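## Task

Take the foam block off the low shelf and set it completely inside the back tote, which is the tote farther from the bench's open edge (the front tote is the closer one). Neither tote nor the cartons beneath the bench may be shifted or rotated. The robot must not tip over or be left leaning. The block has to stay inside the tote by itself, without the robot holding it there.

## Robot and tools

ROBOT. A Hello Robot Stretch 3 with a single arm. Its two-wheel base is 0.33 m long and 0.34 m wide and cannot slide sideways. A lift on a mast carries a telescoping arm that reaches out to the robot's right, so moving the gripper forward or back means driving the base. Spins pivot midway between the wheels, 0.05 m behind the front edge. Stowed (arm in, wrist folded), the wrist pokes 0.06 m past the right side and a spin sweeps a 0.28 m radius. An unfolded, level wrist reaches beyond that circle.

FRAMES. Base frame: origin on the floor between the drive wheels, x ahead, y left, z up. hand_pose is given in it, at the point where the closed fingertips meet. With all wrist joints at zero, that frame's x points up, y back along the arm toward the mast, and z to the robot's rear. The odometry frame is the base frame at the start. Heading is positive to the left, from -3.142 to 3.142.

execute_actions. Its one argument, "actions", is a list run in order. An empty list just returns the current state and images. Each action may hold "robot", "steps" and "until".
- "steps": an integer from 1 to 450 control steps at 30 per second (default 1). {"steps": n} alone simply waits.
- "robot" takes one of three forms. (a) A single command with "base", "joints" and/or "contact_limits". (b) {"stop": true}, which brakes everything and clears the queue. (c) A list of up to 8 commands or {"pause_s": s} items (s at most 15 seconds), run one after another.
- "base" holds exactly one key, and both are offsets from wherever the base stands when that command begins. "translate_m" is metres, positive forward, absolute value at most 1. "rotate_rad" is radians, positive counter-clockwise (left), absolute value at most 3.2.
- "joints": one object for the single arm and head, keyed by joint name. Every value is an absolute target, not an offset. Joints you leave out keep their current goal. The joints are: lift_m 0 to 1.1 m (arm height); arm_m 0 to 0.52 m (extension); wrist_yaw_rad -1.345 to 4.42 (0 is along the arm, positive swings toward the front, 3.0 is folded over the base); wrist_pitch_rad -1.57 to 0.451 (0 is level, negative tips the fingers down); wrist_roll_rad -2.911 to 2.911 (0 puts the fingers side by side); gripper_m -0.089 to 0.179 (larger is wider; the real tip gap is about 0.007 smaller when nearly shut and 0.025 smaller when wide, and zero below 0.007); head_pan_rad -3.953 to 1.73 (0 ahead, positive left, -1.57 along the arm); head_tilt_rad -1.53 to 0.419 (negative looks down).
- "contact_limits": {"arm_m": e}, where e is 1 to 100 percent motor effort at which that arm motion halts. It lasts until the next arm command and is capped at the maximum shown in results.
- "until": {"robot": {...}} ends the action early once all its conditions hold. {"status": "ended"} is true when nothing reads moving and no queue runs. Numeric fields take [op, value] with "=", "!=", "<", "<=", ">" or ">=". Status fields take a word or ["!=", "moving"]. Usable fields: x, y, heading, translate_m, rotate_rad and their _goal, base_status, each joint's reading, _goal and _status, refusals, queue and queue_left. {"any": {"status": "ended"}} fires when any single motion or the queue finishes.
Motions begin together and keep running through later actions and while you think. A new command takes over at once; whatever it leaves out continues, and any older queue is discarded. A queue moves to its next item only when the previous one ended "done" ("off_target" also counts for base and gripper). Otherwise the rest is dropped. If any action is malformed or out of range, the whole call is rejected.

SPEED. The base is fast (0.30 m/s, 1.9 rad/s) only with lift_m under 0.30, arm_m under 0.03 and wrist_yaw_rad over 2.54. Otherwise it is limited to 0.10 m/s and 0.63 rad/s.

GRIPPER. To grasp, command a value smaller than the object's width. To let go, open to at least 0.02 above the value where the tips first touched. Neither the reading nor "done" proves that you are holding anything. Squeezing too hard trips a stall guard that weakens the grip; send a new value to squeeze again.

SELF-COLLISION. Fold or unfold the wrist only with lift_m between 0.32 and 0.95, wrist_pitch_rad at -0.4 and roll near 0. Once folded, the lift may drop to 0.25. If yaw is below -0.4, keep pitch at -0.5 or lower.

zoom_image: "camera" is head_camera, nav_camera or wrist_camera. "region" is [x0, y0, x1, y1] in pixels of that camera's latest image, measured from the top-left, at most 504 by 504. Image sizes: head 896x504, nav 672x504, wrist 644x364.

finished_scene: {"scene": n}. It cannot be undone. Let every motion finish first: after the call the robot holds briefly and then brakes. The result reports success and gives the next task.

RESULTS. Each result shows one moment, with an image from every camera. base_status shows progress against the goal in brackets. joint_goals, joint_status and measured_speeds give per-joint data. The robot line gives refusals, queue (idle/running/done/dropped/stopped) and queue_left. Status words: moving, done, off_target (came to rest away from the goal and may still push), contact_stop (the joint is now slack), time_out, stopped, not_commanded, torque_fault (a wrist servo is off for 10 s). on_its_own appears when the robot changed a goal, a joint is slack or off, base_tilt differs 3 degrees or more from the start, or a motor at rest shows load. Lines starting refused:, dropped: and replaced: count actions and commands from 0. lidar_m gives 12 distances from the origin, sector 1 straight ahead and then counter-clockwise, measured in a plane 0.17 m above the floor; "-" means nothing seen. wrist_depth_mm and head_depth_mm are 7x7 median depths in mm. Also reported: base_odometry (wheel-based), turned_by_wheels, turned_by_imu, base_tilt (forward/right in degrees) and motor_effort (percent, peak in brackets, with noise).

AVOID. Do not press against rigid things with the gripper higher than about 0.45 m, or push again after a contact_stop. Do not drive while gripping, hooking or pushing something fixed. If the base snags, undo the last move in small steps (backing up is the riskiest), pull the gripper clear, and lower lift_m to about 0.2 if it still leans. Hard wrist pushes switch the wrist servo off. Do not disturb the totes or cartons. Drops, slams and hard hits are penalized. Loose objects may get nudged now and then.

Each tool is called after ">>>" as name(argument=value, ...) on one line, values as JSON.

## Session

>>> execute_actions(actions=[{"robot":{"joints":{"head_tilt_rad":-0.6,"head_pan_rad":-0.8}},"steps":60,"until":{"robot":{"status":"ended"}}}])

Scene clock: 1.00 s.
robot.base_odometry: x=+0.000 y=+0.000 heading=+0.000 (m, m, rad; robot's odometry frame)
robot.turned_by_wheels: +0.000 (rad since the last result)
robot.turned_by_imu: +0.000 (rad since the last result)
robot.base_tilt: forward=+0.2 right=+1.8 (deg)
robot.lidar_m: 1.41 1.42 1.70 2.08 2.34 0.93 0.80 0.81 1.00 2.00 2.09 2.30
robot.head_depth_mm: 1991 2166 2284 2284 1913 1495 1246 / 2109 2289 2312 2353 1900 1501 1249 / 2220 2427 2495 2507 1889 1497 1246 / 2370 2633 2688 2561 1893 1498 1244 / 2474 2787 3137 2523 1903 1514 1249 / 2513 2701 2858 2543 1894 1503 1252 / 2208 2331 2507 2551 1889 1507 1248
robot.base_status: not_commanded
robot.joint_positions: lift_m=+0.567 arm_m=+0.002 wrist_yaw_rad=+2.916 wrist_pitch_rad=-0.348 wrist_roll_rad=+0.014 gripper_m=+0.037 head_pan_rad=-0.793 head_tilt_rad=-0.592
robot.joint_goals: lift_m=+0.567 arm_m=+0.002 wrist_yaw_rad=+2.916 wrist_pitch_rad=-0.348 wrist_roll_rad=+0.014 gripper_m=+0.037 head_pan_rad=-0.800 head_tilt_rad=-0.600
robot.joint_status: lift_m=not_commanded arm_m=not_commanded wrist_yaw_rad=not_commanded wrist_pitch_rad=not_commanded wrist_roll_rad=not_commanded gripper_m=not_commanded head_pan_rad=done head_tilt_rad=done
robot.measured_speeds: translate_m=+0.000 rotate_rad=+0.000 lift_m=+0.000 arm_m=+0.000 wrist_yaw_rad=+0.000 wrist_pitch_rad=+0.000 wrist_roll_rad=+0.000 head_pan_rad=+0.000 head_tilt_rad=+0.000
robot: refusals=0 queue=done queue_left=0
robot.motor_effort: left_wheel=+0(0) right_wheel=+0(0) lift_m=+29(30) arm_m=+0(0) wrist_yaw_rad=+0(0) wrist_pitch_rad=+4(4) wrist_roll_rad=+0(1) gripper_m=-1(0) head_pan_rad=-4(49) head_tilt_rad=-4(40) (%)
robot.hand_pose: x=+0.0308 y=+0.0797 z=+0.5961 quat_wxyz=(+0.201, +0.710, +0.042, +0.674) (m; robot's base frame)
robot.wrist_depth_mm: - - - - - - - / - - - - - - - / - - - - - - - / - - - - - - - / - - - - - - - / 980 - - 972 - 931 899 / 870 816 840 790 814 808 799
pictures: head_camera (sideways: a quarter turn clockwise sets it upright), nav_camera (sideways: a quarter turn counterclockwise sets it upright), wrist_camera
camera_calibration (this result's frames):
head_camera: T_world_to_cam=[[-0.343566, 0.403623, -0.847969, 1.12815], [0.746113, 0.665661, 0.0145487, -0.0273663], [0.570332, -0.627682, -0.529847, 0.638817], [0, 0, 0, 1]] pos_world=[0.0436739, -0.0361553, 1.29551]
nav_camera: T_world_to_cam=[[0.445464, -0.396024, 0.802949, -1.00685], [-0.708145, -0.704609, 0.0453467, 0.00646465], [0.547807, -0.588805, -0.59432, 0.728329], [0, 0, 0, 1]] pos_world=[0.0541106, 0.0346611, 1.24102]
wrist_camera: T_world_to_cam=[[0.972929, -0.225882, -0.0488507, 0.0197897], [-0.157607, -0.493923, -0.855102, 0.585713], [0.169023, 0.839653, -0.516153, 0.398484], [0, 0, 0, 1]] pos_world=[0.00570542, -0.0408211, 0.70749]
Images, in order (width x height): head_camera 896x504, nav_camera 672x504, wrist_camera 644x364.

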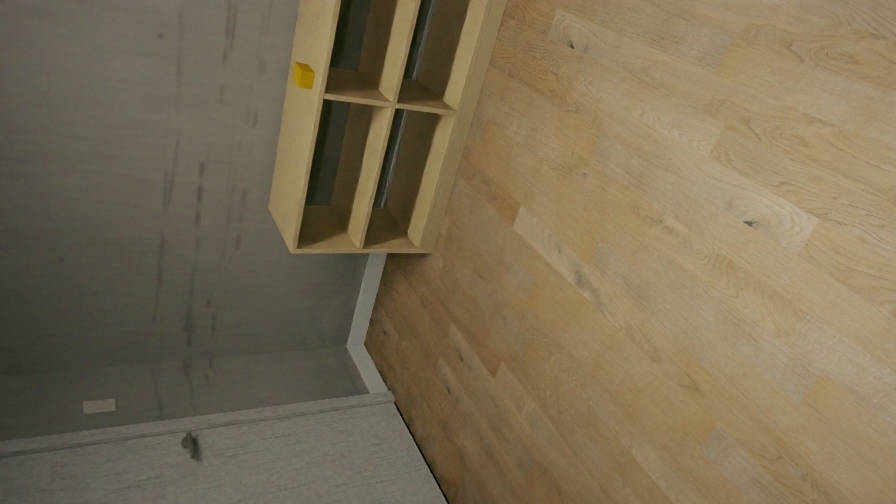

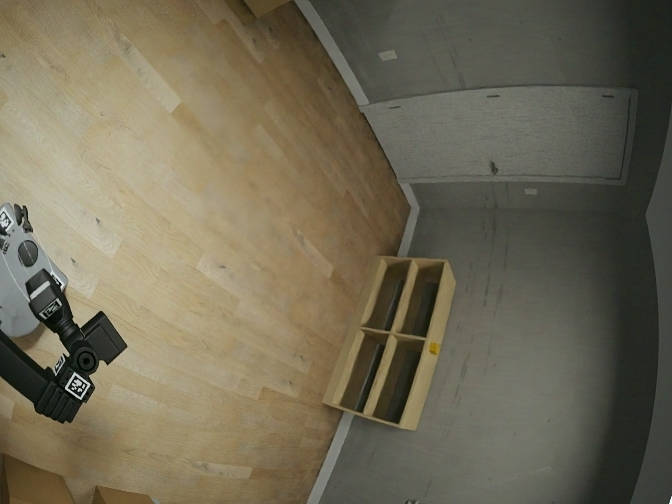

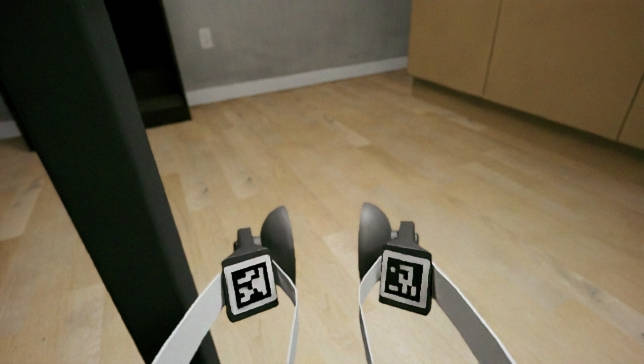

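>>> execute_actions(actions=[{"robot":{"joints":{"head_pan_rad":-2.4}},"steps":60,"until":{"robot":{"status":"ended"}}}])

Scene clock: 23.63 s.
robot.base_odometry: x=+0.000 y=+0.000 heading=+0.000 (m, m, rad; robot's odometry frame)
robot.turned_by_wheels: +0.000 (rad since the last result)
robot.turned_by_imu: -0.001 (rad since the last result)
robot.base_tilt: forward=+0.3 right=+1.7 (deg)
robot.lidar_m: 1.41 1.42 1.70 2.08 2.34 0.94 0.80 0.81 1.00 2.00 2.09 2.31
robot.head_depth_mm: 1413 1550 830 875 1672 1515 1213 / 1497 1638 1129 1757 1494 1253 1246 / 1558 1692 1135 1906 1706 1272 1247 / 1662 1790 1141 1927 1618 1414 1239 / 1786 1942 1144 2390 1499 1450 1253 / 1872 2086 1237 2422 1506 1498 1248 / 2003 2257 2453 2416 1898 1507 1246
robot.base_status: not_commanded
robot.joint_positions: lift_m=+0.567 arm_m=+0.002 wrist_yaw_rad=+2.916 wrist_pitch_rad=-0.348 wrist_roll_rad=+0.014 gripper_m=+0.037 head_pan_rad=-2.393 head_tilt_rad=-0.593
robot.joint_goals: lift_m=+0.567 arm_m=+0.002 wrist_yaw_rad=+2.916 wrist_pitch_rad=-0.348 wrist_roll_rad=+0.014 gripper_m=+0.037 head_pan_rad=-2.400 head_tilt_rad=-0.600
robot.joint_status: lift_m=not_commanded arm_m=not_commanded wrist_yaw_rad=not_commanded wrist_pitch_rad=not_commanded wrist_roll_rad=not_commanded gripper_m=not_commanded head_pan_rad=done head_tilt_rad=done
robot.measured_speeds: translate_m=+0.000 rotate_rad=+0.000 lift_m=+0.000 arm_m=+0.000 wrist_yaw_rad=+0.000 wrist_pitch_rad=+0.000 wrist_roll_rad=+0.000 head_pan_rad=+0.000 head_tilt_rad=+0.000
robot: refusals=0 queue=done queue_left=0
robot.motor_effort: left_wheel=+0(0) right_wheel=+0(0) lift_m=+30(30) arm_m=+0(1) wrist_yaw_rad=+0(0) wrist_pitch_rad=+4(4) wrist_roll_rad=-1(1) gripper_m=+0(0) head_pan_rad=-4(53) head_tilt_rad=-5(4) (%)
robot.hand_pose: x=+0.0308 y=+0.0797 z=+0.5961 quat_wxyz=(+0.201, +0.710, +0.042, +0.674) (m; robot's base frame)
robot.wrist_depth_mm: - - - - - - - / - - - - - - - / - - - - - - - / - - - - - - - / - - - - - - - / - - - 956 - 944 918 / 853 827 838 807 796 779 765
pictures: head_camera (sideways: a quarter turn clockwise sets it upright), nav_camera (sideways: a quarter turn counterclockwise sets it upright), wrist_camera
camera_calibration (this result's frames):
head_camera: T_world_to_cam=[[0.413721, 0.331851, -0.847767, 1.12326], [0.643581, -0.76524, 0.0145298, -0.0267164], [-0.643924, -0.551619, -0.530169, 0.646643], [0, 0, 0, 1]] pos_world=[-0.0311355, -0.0365002, 1.29549]
nav_camera: T_world_to_cam=[[-0.409089, -0.433915, 0.802723, -1.00134], [-0.683639, 0.728411, 0.0453448, 0.00631759], [-0.604387, -0.530222, -0.594626, 0.735755], [0, 0, 0, 1]] pos_world=[0.039361, -0.0489867, 1.24101]
wrist_camera: T_world_to_cam=[[0.972929, -0.225881, -0.0488507, 0.0197897], [-0.157607, -0.493923, -0.855102, 0.585713], [0.169023, 0.839653, -0.516153, 0.398484], [0, 0, 0, 1]] pos_world=[0.0057054, -0.0408211, 0.70749]
Images, in order (width x height): head_camera 896x504, nav_camera 672x504, wrist_camera 644x364.

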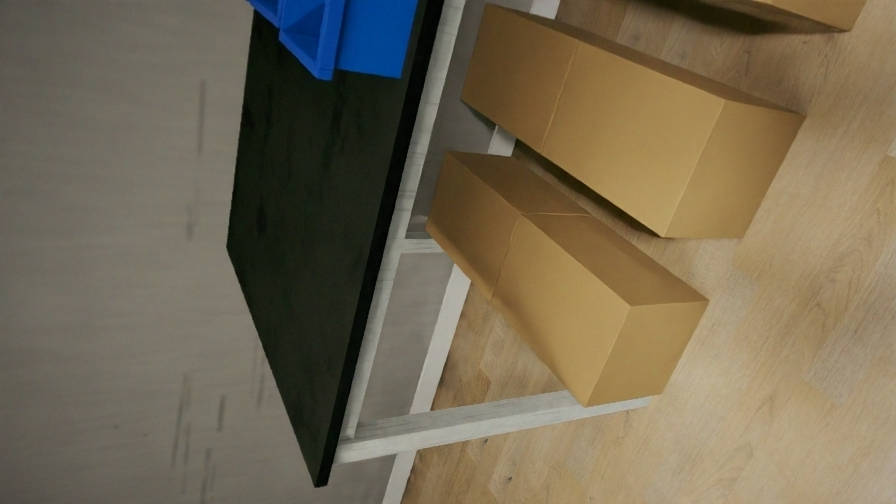

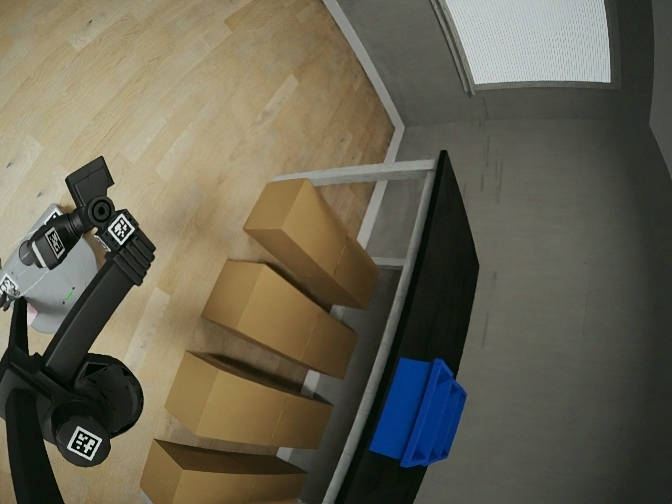

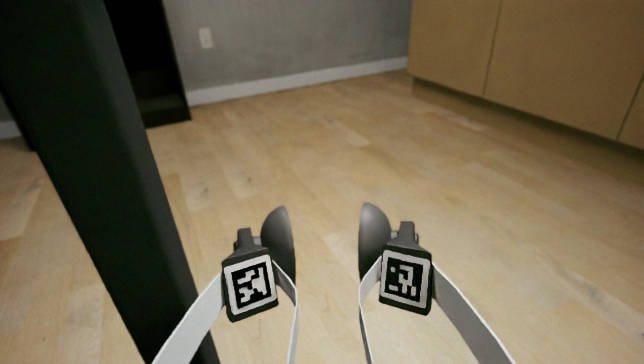

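>>> execute_actions(actions=[{"robot":[{"joints":{"lift_m":0.27,"head_pan_rad":-1.57,"head_tilt_rad":-0.8},"base":{"rotate_rad":-0.957}},{"base":{"translate_m":1}},{"base":{"translate_m":0.58}},{"base":{"rotate_rad":1.127}},{"joints":{"lift_m":0.75,"wrist_pitch_rad":-0.4}},{"joints":{"wrist_yaw_rad":0,"gripper_m":0.16}}],"steps":450,"until":{"robot":{"status":"ended"}}},{"steps":450,"until":{"robot":{"status":"ended"}}}])

Scene clock: 53.37 s.
robot.base_odometry: x=+0.910 y=-1.292 heading=+0.170 (m, m, rad; robot's odometry frame)
robot.turned_by_wheels: +0.170 (rad since the last result)
robot.turned_by_imu: +0.165 (rad since the last result)
robot.base_tilt: forward=+0.3 right=+1.5 (deg)
robot.lidar_m: 1.41 1.44 1.61 2.73 2.09 1.53 1.92 0.80 0.80 0.54 0.89 0.80
robot.head_depth_mm: 780 891 1032 1009 1065 1247 - / 776 884 1024 1013 892 1217 - / 769 877 1015 1005 894 1202 - / 767 870 1006 1010 869 1116 1129 / 760 864 998 1013 894 1186 1144 / 753 859 992 1008 893 1175 1144 / 750 850 985 1012 869 1164 1149
robot.base_status: done (rotate_rad +1.1269 of +1.1270)
robot.joint_positions: lift_m=+0.750 arm_m=+0.002 wrist_yaw_rad=+0.003 wrist_pitch_rad=-0.414 wrist_roll_rad=+0.014 gripper_m=+0.160 head_pan_rad=-1.577 head_tilt_rad=-0.791
robot.joint_goals: lift_m=+0.750 arm_m=+0.002 wrist_yaw_rad=+0.000 wrist_pitch_rad=-0.400 wrist_roll_rad=+0.014 gripper_m=+0.160 head_pan_rad=-1.570 head_tilt_rad=-0.800
robot.joint_status: lift_m=done arm_m=not_commanded wrist_yaw_rad=done wrist_pitch_rad=done wrist_roll_rad=not_commanded gripper_m=done head_pan_rad=done head_tilt_rad=done
robot.measured_speeds: translate_m=+0.000 rotate_rad=+0.000 lift_m=+0.000 arm_m=+0.000 wrist_yaw_rad=+0.000 wrist_pitch_rad=+0.000 wrist_roll_rad=+0.000 head_pan_rad=+0.000 head_tilt_rad=+0.000
robot: refusals=0 queue=done queue_left=0
robot.motor_effort: left_wheel=-1(7) right_wheel=+2(12) lift_m=+32(34) arm_m=-1(0) wrist_yaw_rad=-4(5) wrist_pitch_rad=+4(5) wrist_roll_rad=+0(1) gripper_m=+0(81) head_pan_rad=+4(49) head_tilt_rad=-5(26) (%)
robot.hand_pose: x=-0.0208 y=-0.3719 z=+0.7633 quat_wxyz=(+0.688, +0.146, -0.696, -0.146) (m; robot's base frame)
robot.wrist_depth_mm: 624 621 624 645 654 661 671 / 658 670 691 726 700 722 744 / 679 673 658 635 605 598 592 / 530 514 514 454 484 471 468 / 427 428 411 415 432 419 611 / 676 702 678 659 668 663 636 / 612 598 593 591 589 591 691
pictures: head_camera (sideways: a quarter turn clockwise sets it upright), nav_camera (sideways: a quarter turn counterclockwise sets it upright), wrist_camera
camera_calibration (this result's frames):
head_camera: T_world_to_cam=[[0.0426402, 0.685113, -0.727188, 0.968343], [0.998344, -0.0573547, 0.00450379, -0.0158252], [-0.038622, -0.726175, -0.686424, 0.846221], [0, 0, 0, 1]] pos_world=[0.0071914, -0.0498279, 1.2851]
nav_camera: T_world_to_cam=[[0.0349412, -0.741516, 0.670025, -0.831106], [-0.999023, -0.00776859, 0.0435007, 0.0106538], [-0.0270513, -0.670891, -0.741063, 0.922705], [0, 0, 0, 1]] pos_world=[0.0646436, 0.00283936, 1.24018]
wrist_camera: T_world_to_cam=[[-0.998816, 0.00238315, -0.0485872, 0.0198617], [0.0411974, 0.572572, -0.818818, 0.870565], [0.0258683, -0.819851, -0.571993, 0.295261], [0, 0, 0, 1]] pos_world=[-0.0236648, -0.25644, 0.882687]
Images, in order (width x height): head_camera 896x504, nav_camera 672x504, wrist_camera 644x364.

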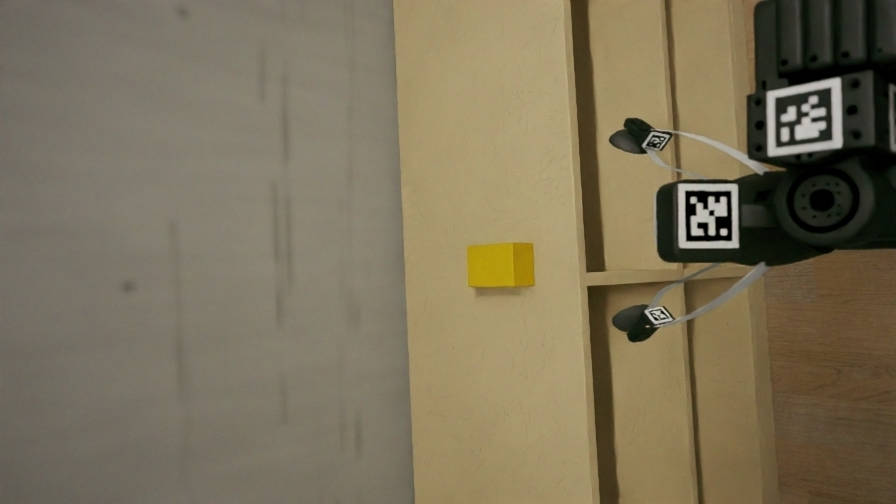

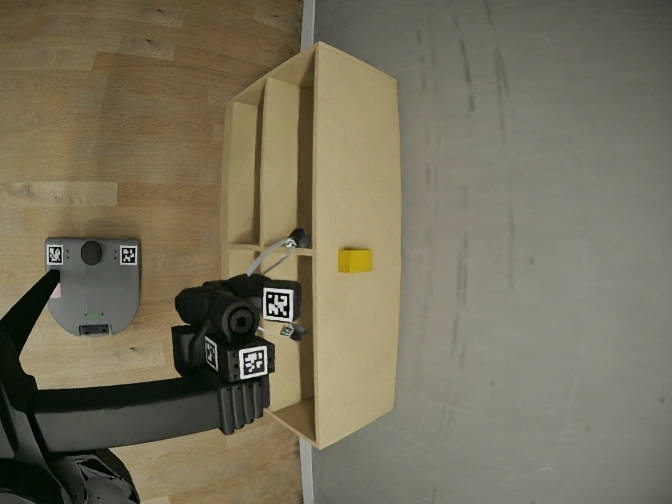

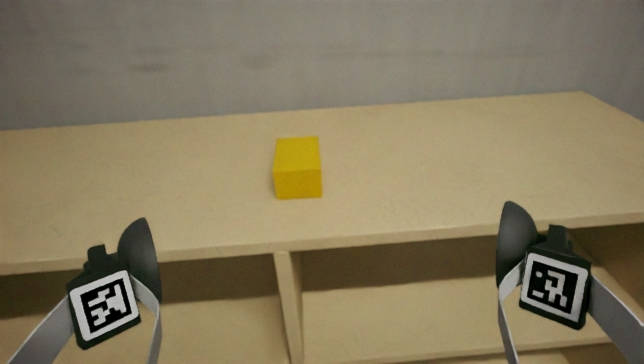

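>>> execute_actions(actions=[{"robot":[{"joints":{"arm_m":0.26},"base":{"translate_m":0.035}},{"joints":{"lift_m":0.63}}],"steps":450,"until":{"robot":{"status":"ended"}}}])

Scene clock: 70.20 s.
robot.base_odometry: x=+0.945 y=-1.286 heading=+0.170 (m, m, rad; robot's odometry frame)
robot.turned_by_wheels: +0.000 (rad since the last result)
robot.turned_by_imu: -0.001 (rad since the last result)
robot.base_tilt: forward=+0.3 right=+1.6 (deg)
robot.lidar_m: 1.38 1.40 1.58 2.61 2.14 1.55 1.92 0.82 0.84 0.54 0.83 0.77
robot.head_depth_mm: 777 887 1032 1010 1059 1243 1154 / 772 879 1025 1011 879 - 1122 / 769 873 1014 1013 - 1209 1143 / 763 873 1007 1008 891 1216 1139 / 759 863 998 1006 895 1188 1145 / 754 856 991 1008 872 1169 1147 / 749 850 981 1011 866 1163 1139
robot.base_status: done (translate_m +0.0350 of +0.0350)
robot.joint_positions: lift_m=+0.630 arm_m=+0.260 wrist_yaw_rad=+0.002 wrist_pitch_rad=-0.415 wrist_roll_rad=+0.014 gripper_m=+0.160 head_pan_rad=-1.577 head_tilt_rad=-0.791
robot.joint_goals: lift_m=+0.630 arm_m=+0.260 wrist_yaw_rad=+0.000 wrist_pitch_rad=-0.400 wrist_roll_rad=+0.014 gripper_m=+0.160 head_pan_rad=-1.570 head_tilt_rad=-0.800
robot.joint_status: lift_m=done arm_m=done wrist_yaw_rad=done wrist_pitch_rad=done wrist_roll_rad=not_commanded gripper_m=done head_pan_rad=done head_tilt_rad=done
robot.measured_speeds: translate_m=+0.000 rotate_rad=+0.000 lift_m=+0.000 arm_m=+0.000 wrist_yaw_rad=+0.000 wrist_pitch_rad=+0.000 wrist_roll_rad=+0.000 head_pan_rad=+0.000 head_tilt_rad=+0.000
robot: refusals=0 queue=done queue_left=0
robot.motor_effort: left_wheel=-1(4) right_wheel=+2(8) lift_m=+27(33) arm_m=+3(4) wrist_yaw_rad=-3(5) wrist_pitch_rad=+4(4) wrist_roll_rad=-1(1) gripper_m=+0(0) head_pan_rad=+3(4) head_tilt_rad=-5(6) (%)
robot.hand_pose: x=-0.0211 y=-0.6295 z=+0.6436 quat_wxyz=(+0.688, +0.145, -0.696, -0.146) (m; robot's base frame)
robot.wrist_depth_mm: 382 384 390 397 399 403 417 / 411 417 421 423 429 429 438 / 380 368 357 349 340 332 324 / 290 284 275 191 266 263 256 / 234 239 224 156 212 218 215 / 201 194 191 158 180 183 186 / - 167 166 164 162 160 155
pictures: head_camera (sideways: a quarter turn clockwise sets it upright), nav_camera (sideways: a quarter turn counterclockwise sets it upright), wrist_camera
camera_calibration (this result's frames):
head_camera: T_world_to_cam=[[0.0426401, 0.685113, -0.727188, 0.968343], [0.998344, -0.0573545, 0.00450379, -0.0158252], [-0.0386219, -0.726175, -0.686424, 0.846221], [0, 0, 0, 1]] pos_world=[0.00719141, -0.0498279, 1.2851]
nav_camera: T_world_to_cam=[[0.0349413, -0.741516, 0.670025, -0.831106], [-0.999023, -0.00776871, 0.0435007, 0.0106538], [-0.0270512, -0.670891, -0.741063, 0.922705], [0, 0, 0, 1]] pos_world=[0.0646436, 0.00283936, 1.24018]
wrist_camera: T_world_to_cam=[[-0.998812, 0.00370155, -0.0485862, 0.015192], [0.0419472, 0.572684, -0.818702, 0.920058], [0.0247941, -0.819768, -0.572159, 0.0156547], [0, 0, 0, 1]] pos_world=[-0.0238081, -0.514126, 0.762949]
Images, in order (width x height): head_camera 896x504, nav_camera 672x504, wrist_camera 644x364.

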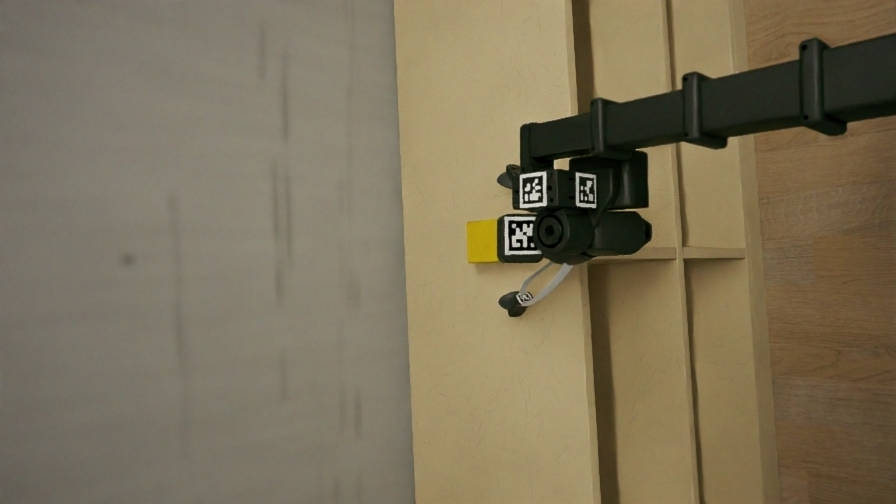

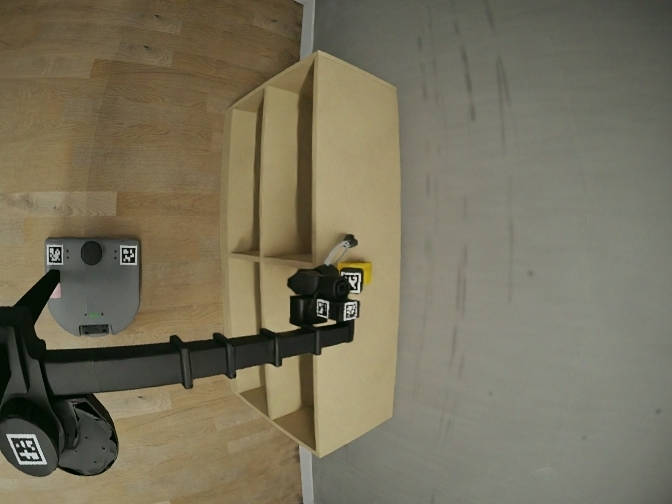

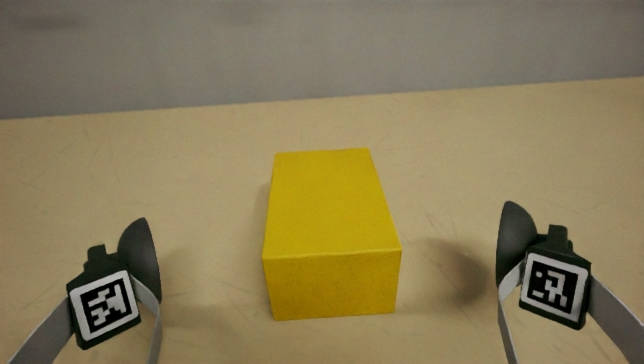

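>>> execute_actions(actions=[{"robot":[{"joints":{"arm_m":0.295,"lift_m":0.62}},{"joints":{"gripper_m":0.02}},{"joints":{"lift_m":0.72}},{"joints":{"arm_m":0,"lift_m":0.95,"head_pan_rad":-2.9,"head_tilt_rad":-0.4}}],"steps":450,"until":{"robot":{"status":"ended"}}}])

Scene clock: 83.63 s.
robot.base_odometry: x=+0.945 y=-1.286 heading=+0.170 (m, m, rad; robot's odometry frame)
robot.turned_by_wheels: +0.000 (rad since the last result)
robot.turned_by_imu: -0.002 (rad since the last result)
robot.base_tilt: forward=+0.3 right=+1.8 (deg)
robot.lidar_m: 1.38 1.40 1.58 2.61 2.14 1.56 1.92 0.82 0.84 0.54 0.84 0.78
robot.head_depth_mm: 1968 2085 2229 2378 2416 - - / 2010 2131 2266 2430 2412 1779 1396 / 2028 2176 2323 2517 2444 1782 1409 / 2092 2219 2384 2580 2452 1784 1415 / 2123 2261 2462 2609 2437 1795 1415 / 2058 2128 2161 2251 2211 1794 1457 / 1634 1678 1699 1775 1790 1725 1465
robot.base_status: done (translate_m +0.0350 of +0.0350)
robot.joint_positions: lift_m=+0.950 arm_m=+0.002 wrist_yaw_rad=+0.002 wrist_pitch_rad=-0.418 wrist_roll_rad=+0.014 gripper_m=+0.044 head_pan_rad=-2.893 head_tilt_rad=-0.409
robot.joint_goals: lift_m=+0.950 arm_m=+0.000 wrist_yaw_rad=+0.000 wrist_pitch_rad=-0.400 wrist_roll_rad=+0.014 gripper_m=+0.043 head_pan_rad=-2.900 head_tilt_rad=-0.400
robot.joint_status: lift_m=done arm_m=done wrist_yaw_rad=done wrist_pitch_rad=done wrist_roll_rad=not_commanded gripper_m=done head_pan_rad=done head_tilt_rad=done
robot.measured_speeds: translate_m=+0.000 rotate_rad=+0.000 lift_m=+0.000 arm_m=+0.000 wrist_yaw_rad=+0.000 wrist_pitch_rad=+0.000 wrist_roll_rad=+0.000 head_pan_rad=+0.000 head_tilt_rad=+0.000
robot: refusals=0 queue=done queue_left=0
robot.on_its_own: gripper_m is held at +0.043, not at your +0.020, by its stall guard, which is still easing
robot.motor_effort: left_wheel=-1(1) right_wheel=+2(2) lift_m=+33(34) arm_m=-3(2) wrist_yaw_rad=-2(3) wrist_pitch_rad=+5(5) wrist_roll_rad=+0(1) gripper_m=-19(100) head_pan_rad=-4(52) head_tilt_rad=+5(33) (%)
robot.hand_pose: x=-0.0211 y=-0.3717 z=+0.9626 quat_wxyz=(+0.687, +0.146, -0.696, -0.147) (m; robot's base frame)
robot.wrist_depth_mm: 620 621 634 661 652 665 680 / 692 678 694 696 709 718 745 / 708 729 767 753 775 805 805 / 782 811 800 178 808 832 873 / 747 727 699 144 147 695 687 / 604 610 123 120 124 590 584 / 538 532 511 120 128 739 733
pictures: head_camera (sideways: a quarter turn clockwise sets it upright), nav_camera (sideways: a quarter turn counterclockwise sets it upright), wrist_camera
camera_calibration (this result's frames):
head_camera: T_world_to_cam=[[0.363366, 0.0524875, -0.930167, 1.23106], [0.2012, -0.979272, 0.0233394, -0.0354915], [-0.909661, -0.19563, -0.366395, 0.435156], [0, 0, 0, 1]] pos_world=[-0.04434, -0.0142416, 1.30536]
nav_camera: T_world_to_cam=[[-0.415144, -0.146026, 0.89796, -1.1255], [-0.242516, 0.969081, 0.0454719, 0.00345034], [-0.876836, -0.198892, -0.437722, 0.533269], [0, 0, 0, 1]] pos_world=[0.00118179, -0.0616328, 1.24392]
wrist_camera: T_world_to_cam=[[-0.998812, 0.00394259, -0.0485694, 0.0297894], [0.0419995, 0.575073, -0.817023, 1.03287], [0.0247098, -0.818092, -0.574556, 0.412502], [0, 0, 0, 1]] pos_world=[-0.023819, -0.25663, 1.08233]
Images, in order (width x height): head_camera 896x504, nav_camera 672x504, wrist_camera 644x364.

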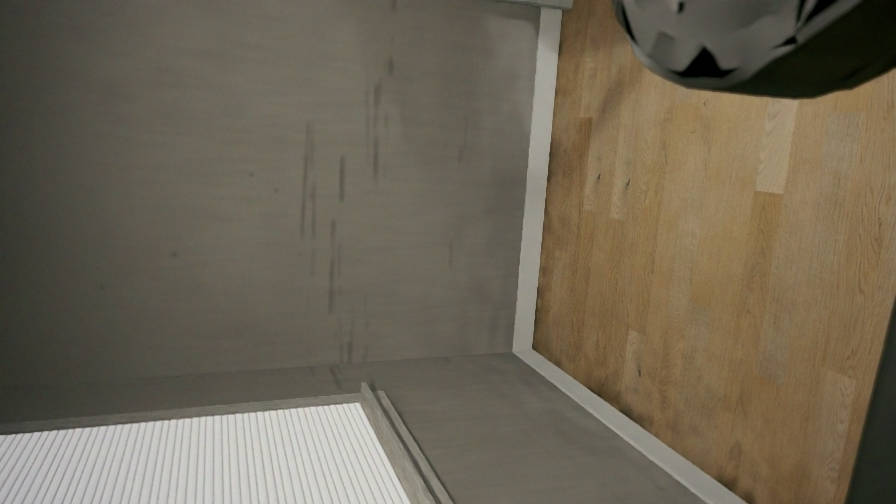

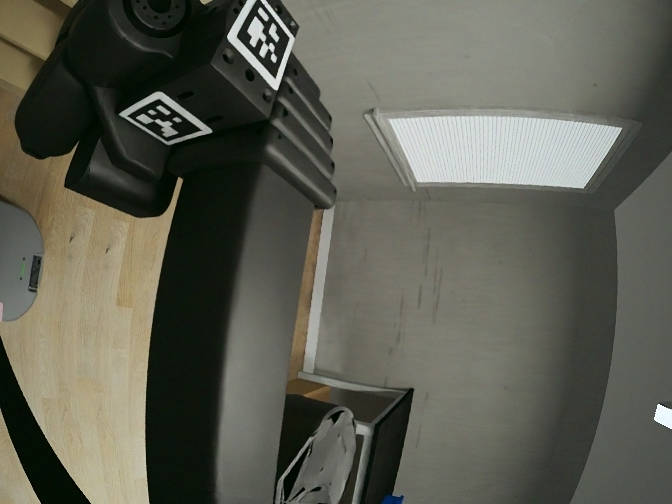

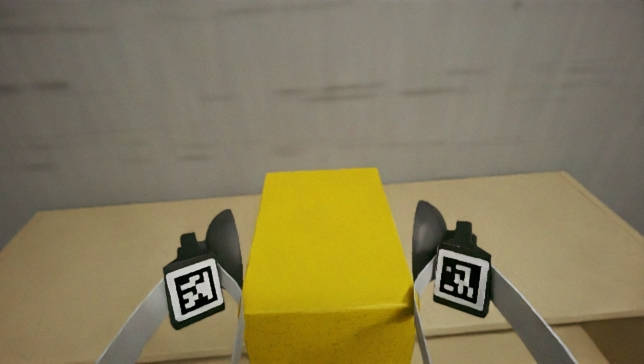

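>>> execute_actions(actions=[{"robot":[{"joints":{"lift_m":0.8,"head_pan_rad":-2.2,"head_tilt_rad":-0.8}},{"joints":{"wrist_yaw_rad":3.0}},{"joints":{"lift_m":0.285}},{"base":{"translate_m":-1}},{"base":{"translate_m":-0.17}},{"base":{"rotate_rad":-1.57}},{"base":{"translate_m":-0.6}},{"joints":{"lift_m":0.9}}],"steps":450,"until":{"robot":{"status":"ended"}}},{"steps":450,"until":{"robot":{"status":"ended"}}}])

Scene clock: 145.03 s.
robot.base_odometry: x=-0.311 y=-0.892 heading=-1.400 (m, m, rad; robot's odometry frame)
robot.turned_by_wheels: -1.570 (rad since the last result)
robot.turned_by_imu: -1.554 (rad since the last result)
robot.base_tilt: forward=+0.3 right=+1.6 (deg)
robot.lidar_m: 1.58 1.30 1.63 2.53 2.33 2.61 1.41 0.48 0.32 0.30 0.31 1.66
robot.head_depth_mm: 1641 795 681 1508 1315 - - / 1543 742 717 1387 1394 - - / 1386 827 717 594 - - 1126 / 1299 903 716 562 - 1237 1146 / 1219 962 716 555 - - 941 / 1159 1023 717 554 - - - / 1069 1016 719 553 451 - -
robot.base_status: done (translate_m -0.6000 of -0.6000)
robot.joint_positions: lift_m=+0.900 arm_m=+0.002 wrist_yaw_rad=+2.998 wrist_pitch_rad=-0.418 wrist_roll_rad=+0.014 gripper_m=+0.044 head_pan_rad=-2.207 head_tilt_rad=-0.791
robot.joint_goals: lift_m=+0.900 arm_m=+0.000 wrist_yaw_rad=+3.000 wrist_pitch_rad=-0.400 wrist_roll_rad=+0.014 gripper_m=+0.043 head_pan_rad=-2.200 head_tilt_rad=-0.800
robot.joint_status: lift_m=done arm_m=done wrist_yaw_rad=done wrist_pitch_rad=done wrist_roll_rad=not_commanded gripper_m=done head_pan_rad=done head_tilt_rad=done
robot.measured_speeds: translate_m=+0.000 rotate_rad=+0.000 lift_m=+0.000 arm_m=+0.000 wrist_yaw_rad=+0.000 wrist_pitch_rad=+0.000 wrist_roll_rad=+0.000 head_pan_rad=+0.000 head_tilt_rad=+0.000
robot: refusals=0 queue=done queue_left=0
robot.on_its_own: gripper_m is held at +0.043, not at your +0.020, by its stall guard, which is not easing now
robot.motor_effort: left_wheel=+1(9) right_wheel=-3(12) lift_m=+33(34) arm_m=-3(3) wrist_yaw_rad=+3(4) wrist_pitch_rad=+5(5) wrist_roll_rad=-1(1) gripper_m=-20(20) head_pan_rad=+3(45) head_tilt_rad=-5(36) (%)
robot.hand_pose: x=+0.0109 y=+0.0748 z=+0.9125 quat_wxyz=(+0.197, +0.705, +0.096, +0.675) (m; robot's base frame)
robot.wrist_depth_mm: - - - - - - - / - - - - - - - / - - - - - - - / - - - 178 - - - / - - 153 144 148 - - / - - 122 121 123 - - / - - 122 120 128 - -
pictures: head_camera (sideways: a quarter turn clockwise sets it upright), nav_camera (sideways: a quarter turn counterclockwise sets it upright), wrist_camera
camera_calibration (this result's frames):
head_camera: T_world_to_cam=[[0.438117, 0.528691, -0.727007, 0.965696], [0.772996, -0.634394, 0.00449026, -0.014433], [-0.458835, -0.563941, -0.686615, 0.849032], [0, 0, 0, 1]] pos_world=[-0.022365, -0.0409062, 1.28509]
nav_camera: T_world_to_cam=[[-0.408635, -0.619956, 0.66983, -0.828146], [-0.811912, 0.582157, 0.0434971, 0.00951709], [-0.416913, -0.526069, -0.741239, 0.925313], [0, 0, 0, 1]] pos_world=[0.0550922, -0.0321757, 1.24018]
wrist_camera: T_world_to_cam=[[0.987664, -0.148866, -0.0485607, 0.0473368], [-0.125075, -0.563424, -0.816646, 0.820439], [0.0942109, 0.812645, -0.575093, 0.625905], [0, 0, 0, 1]] pos_world=[-0.00310386, -0.0393376, 1.03226]
Images, in order (width x height): head_camera 896x504, nav_camera 672x504, wrist_camera 644x364.

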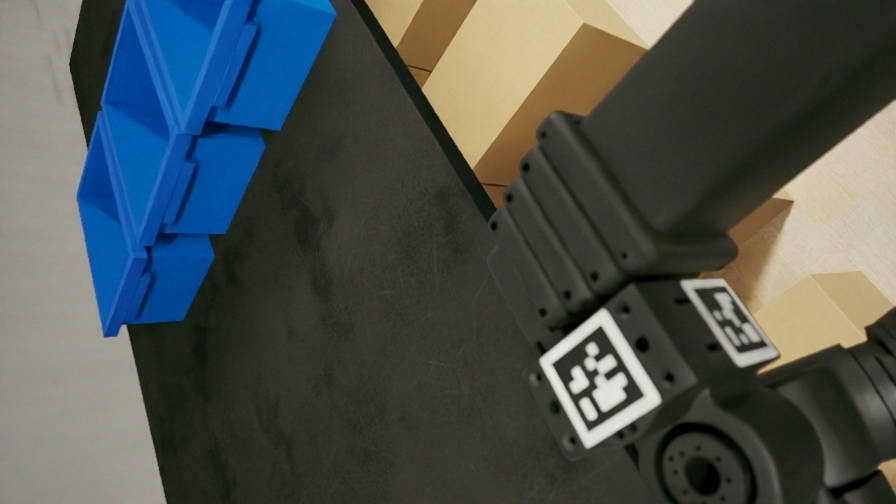

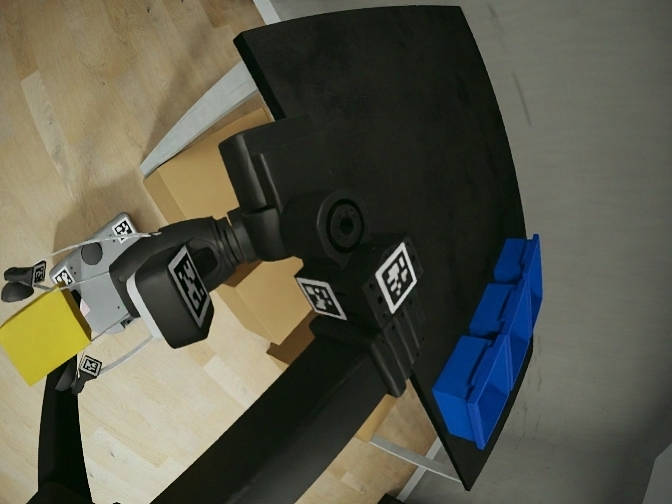

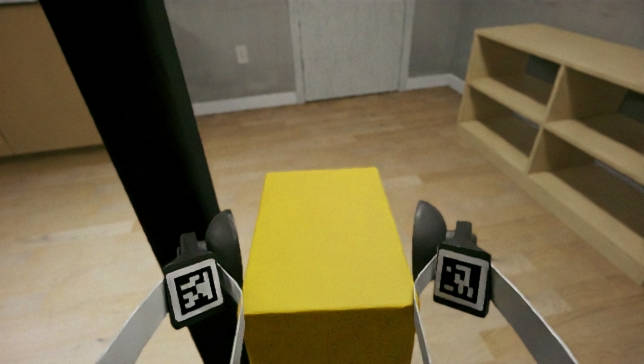

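>>> execute_actions(actions=[{"robot":[{"joints":{"lift_m":0.95,"wrist_yaw_rad":1.4,"head_pan_rad":-1.57,"head_tilt_rad":-0.45}},{"joints":{"lift_m":1.1}},{"joints":{"wrist_yaw_rad":0},"base":{"translate_m":-0.72}},{"joints":{"arm_m":0.3}}],"steps":450,"until":{"robot":{"status":"ended"}}}])

Scene clock: 173.47 s.
robot.base_odometry: x=-0.433 y=-0.183 heading=-1.400 (m, m, rad; robot's odometry frame)
robot.turned_by_wheels: +0.000 (rad since the last result)
robot.turned_by_imu: -0.005 (rad since the last result)
robot.base_tilt: forward=+0.2 right=+1.9 (deg)
robot.lidar_m: 2.23 1.98 2.64 1.88 1.92 2.59 2.16 0.50 0.35 0.34 0.34 0.46
robot.head_depth_mm: 1061 - 1247 989 635 426 990 / 1060 1162 1260 921 562 410 438 / 1054 - - 771 573 406 434 / 1045 1107 1202 756 569 405 430 / 1042 1121 1190 756 564 405 428 / 1033 1109 1194 873 546 403 422 / 1023 1107 1197 995 670 457 429
robot.base_status: done (translate_m -0.7200 of -0.7200)
robot.joint_positions: lift_m=+1.099 arm_m=+0.295 wrist_yaw_rad=+0.002 wrist_pitch_rad=-0.418 wrist_roll_rad=+0.014 gripper_m=+0.044 head_pan_rad=-1.577 head_tilt_rad=-0.458
robot.joint_goals: lift_m=+1.100 arm_m=+0.300 wrist_yaw_rad=+0.000 wrist_pitch_rad=-0.400 wrist_roll_rad=+0.014 gripper_m=+0.043 head_pan_rad=-1.570 head_tilt_rad=-0.450
robot.joint_status: lift_m=done arm_m=moving wrist_yaw_rad=done wrist_pitch_rad=done wrist_roll_rad=not_commanded gripper_m=done head_pan_rad=done head_tilt_rad=done
robot.measured_speeds: translate_m=+0.000 rotate_rad=+0.000 lift_m=+0.000 arm_m=+0.038 wrist_yaw_rad=+0.000 wrist_pitch_rad=+0.000 wrist_roll_rad=+0.000 head_pan_rad=+0.000 head_tilt_rad=+0.000
robot: refusals=0 queue=running queue_left=0
robot.on_its_own: gripper_m is held at +0.043, not at your +0.020, by its stall guard, which is not easing now
robot.motor_effort: left_wheel=+2(2) right_wheel=-3(8) lift_m=+33(33) arm_m=+4(3) wrist_yaw_rad=-2(4) wrist_pitch_rad=+5(5) wrist_roll_rad=+0(1) gripper_m=-20(20) head_pan_rad=+4(41) head_tilt_rad=+4(33) (%)
robot.hand_pose: x=-0.0211 y=-0.6646 z=+1.1113 quat_wxyz=(+0.687, +0.147, -0.696, -0.147) (m; robot's base frame)
robot.wrist_depth_mm: 654 663 685 684 705 692 718 / 705 694 740 761 747 766 784 / 747 765 478 497 646 684 675 / 596 575 493 179 385 551 545 / 492 318 280 143 148 445 443 / 408 269 123 120 123 375 375 / 344 302 324 120 128 253 330
pictures: head_camera (sideways: a quarter turn clockwise sets it upright), nav_camera (sideways: a quarter turn counterclockwise sets it upright), wrist_camera
camera_calibration (this result's frames):
head_camera: T_world_to_cam=[[0.041126, 0.410175, -0.911079, 1.20812], [0.998354, -0.0533527, 0.0210458, -0.0373667], [-0.0399761, -0.910445, -0.411694, 0.4888], [0, 0, 0, 1]] pos_world=[0.00716049, -0.0525069, 1.30271]
nav_camera: T_world_to_cam=[[0.0363422, -0.482195, 0.87531, -1.09871], [-0.998932, 0.00746782, 0.0455888, 0.00791523], [-0.0285194, -0.876032, -0.481409, 0.58494], [0, 0, 0, 1]] pos_world=[0.0645184, -0.0174247, 1.24295]
wrist_camera: T_world_to_cam=[[-0.998812, 0.00392661, -0.0485693, 0.038165], [0.0419727, 0.575653, -0.816616, 1.3227], [0.0247525, -0.817684, -0.575134, 0.259202], [0, 0, 0, 1]] pos_world=[-0.0238136, -0.549622, 1.23107]
Images, in order (width x height): head_camera 896x504, nav_camera 672x504, wrist_camera 644x364.

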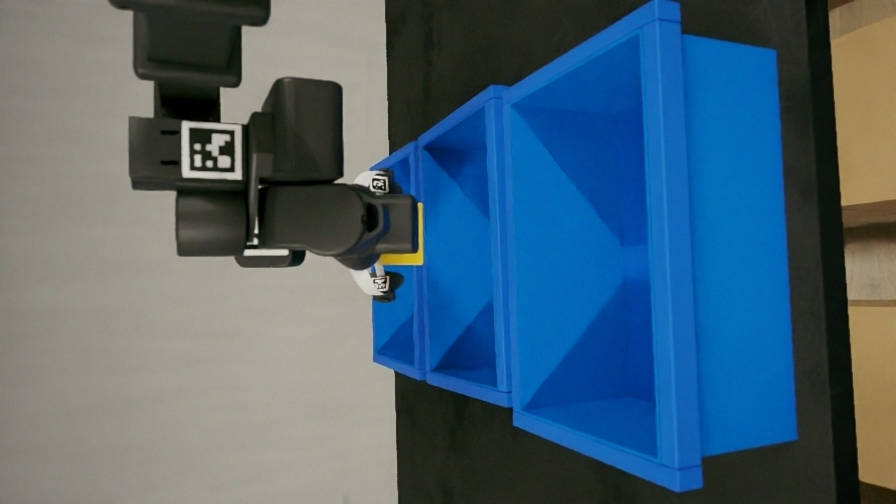

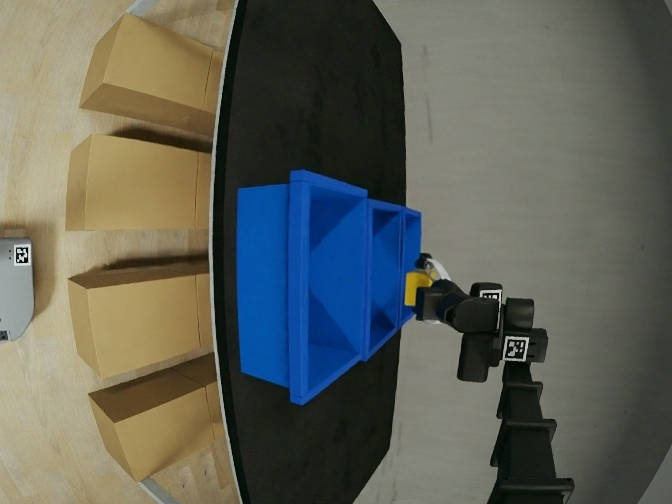

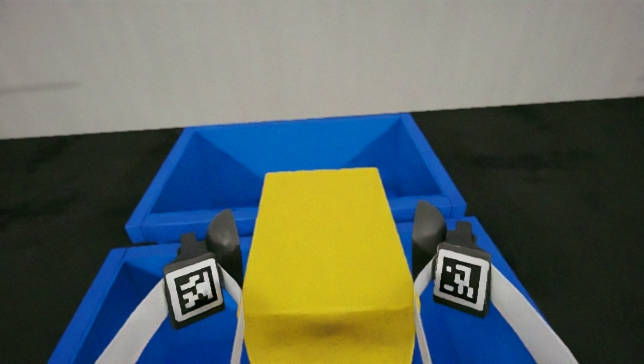

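>>> execute_actions(actions=[{"robot":[{"base":{"rotate_rad":-0.35}},{"base":{"translate_m":0.25}},{"base":{"rotate_rad":0.4}},{"base":{"translate_m":-0.255}},{"joints":{"arm_m":0.45}},{"joints":{"arm_m":0.515,"wrist_pitch_rad":-0.75}}],"steps":450,"until":{"robot":{"status":"ended"}}}])

Scene clock: 209.47 s.
robot.base_odometry: x=-0.533 y=-0.180 heading=-1.350 (m, m, rad; robot's odometry frame)
robot.turned_by_wheels: +0.050 (rad since the last result)
robot.turned_by_imu: +0.047 (rad since the last result)
robot.base_tilt: forward=+0.2 right=+1.7 (deg)
robot.lidar_m: 2.19 2.03 2.71 1.97 2.05 2.25 2.12 0.33 0.25 0.31 0.25 0.34
robot.head_depth_mm: 964 - 1123 984 608 388 313 / 958 1055 1117 868 472 482 312 / 958 1007 1130 690 470 483 312 / 954 1020 1129 689 471 483 312 / 952 1030 1112 690 469 484 312 / 957 1026 1114 992 470 479 296 / 953 1027 1112 998 671 383 297
robot.base_status: done (translate_m -0.2550 of -0.2550)
robot.joint_positions: lift_m=+1.099 arm_m=+0.515 wrist_yaw_rad=+0.002 wrist_pitch_rad=-0.764 wrist_roll_rad=+0.014 gripper_m=+0.044 head_pan_rad=-1.577 head_tilt_rad=-0.458
robot.joint_goals: lift_m=+1.100 arm_m=+0.515 wrist_yaw_rad=+0.000 wrist_pitch_rad=-0.750 wrist_roll_rad=+0.014 gripper_m=+0.043 head_pan_rad=-1.570 head_tilt_rad=-0.450
robot.joint_status: lift_m=done arm_m=moving wrist_yaw_rad=done wrist_pitch_rad=moving wrist_roll_rad=not_commanded gripper_m=done head_pan_rad=done head_tilt_rad=done
robot.measured_speeds: translate_m=+0.000 rotate_rad=+0.000 lift_m=+0.000 arm_m=+0.006 wrist_yaw_rad=+0.000 wrist_pitch_rad=+0.000 wrist_roll_rad=+0.000 head_pan_rad=+0.000 head_tilt_rad=+0.000
robot: refusals=0 queue=running queue_left=0
robot.on_its_own: gripper_m is held at +0.043, not at your +0.020, by its stall guard, which is not easing now
robot.motor_effort: left_wheel=-1(5) right_wheel=+2(10) lift_m=+33(33) arm_m=+1(4) wrist_yaw_rad=-2(2) wrist_pitch_rad=+3(5) wrist_roll_rad=-1(1) gripper_m=-20(20) head_pan_rad=+4(3) head_tilt_rad=+4(4) (%)
robot.hand_pose: x=-0.0213 y=-0.8281 z=+1.0428 quat_wxyz=(+0.652, +0.262, -0.660, -0.265) (m; robot's base frame)
robot.wrist_depth_mm: 425 434 433 443 445 436 447 / 465 455 451 447 441 432 422 / 406 396 397 398 386 378 381 / 358 206 205 176 201 203 331 / 193 228 218 143 147 228 182 / 189 245 123 121 123 220 165 / 188 256 255 120 129 253 166
pictures: head_camera (sideways: a quarter turn clockwise sets it upright), nav_camera (sideways: a quarter turn counterclockwise sets it upright), wrist_camera
camera_calibration (this result's frames):
head_camera: T_world_to_cam=[[0.0410951, 0.409992, -0.911163, 1.20823], [0.998358, -0.0532759, 0.0210554, -0.0373793], [-0.0399105, -0.910532, -0.411508, 0.488557], [0, 0, 0, 1]] pos_world=[0.0071643, -0.0525067, 1.30272]
nav_camera: T_world_to_cam=[[0.0363783, -0.482013, 0.875408, -1.09884], [-0.998933, 0.00740461, 0.0455886, 0.00791556], [-0.0284564, -0.876133, -0.48123, 0.584707], [0, 0, 0, 1]] pos_world=[0.0645196, -0.0174325, 1.24295]
wrist_camera: T_world_to_cam=[[-0.998837, 0.0204129, -0.0436889, 0.0438624], [0.0418054, 0.818124, -0.573521, 1.30814], [0.0240357, -0.57468, -0.818025, 0.540638], [0, 0, 0, 1]] pos_world=[-0.0238706, -0.760424, 1.19442]
Images, in order (width x height): head_camera 896x504, nav_camera 672x504, wrist_camera 644x364.

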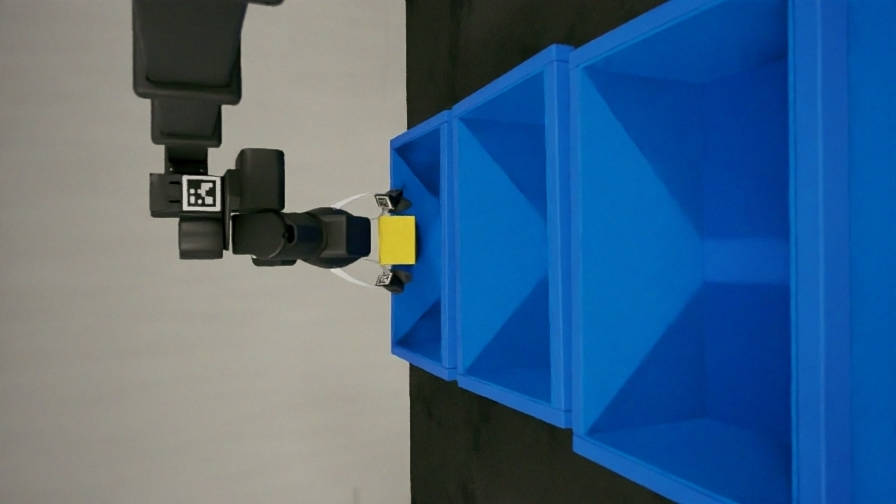

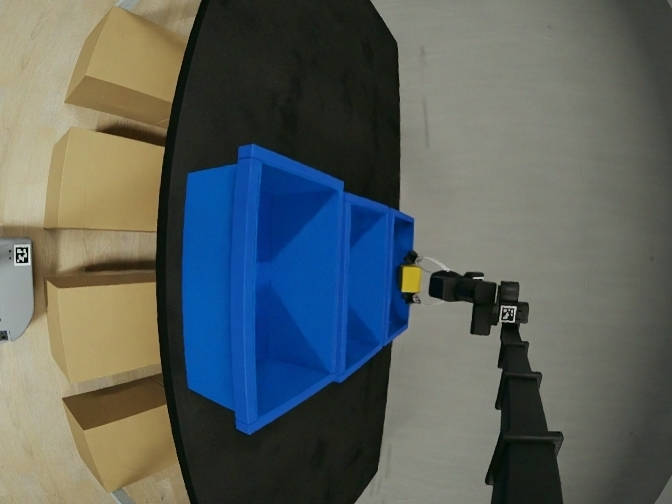

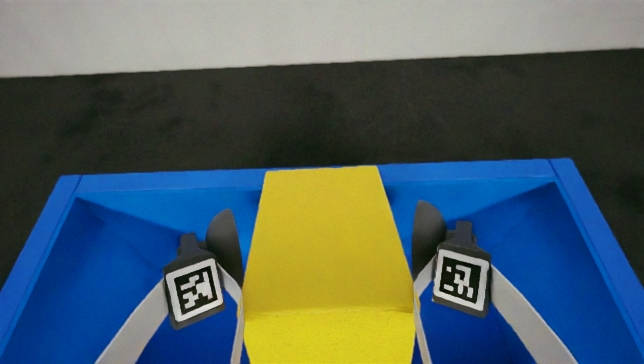

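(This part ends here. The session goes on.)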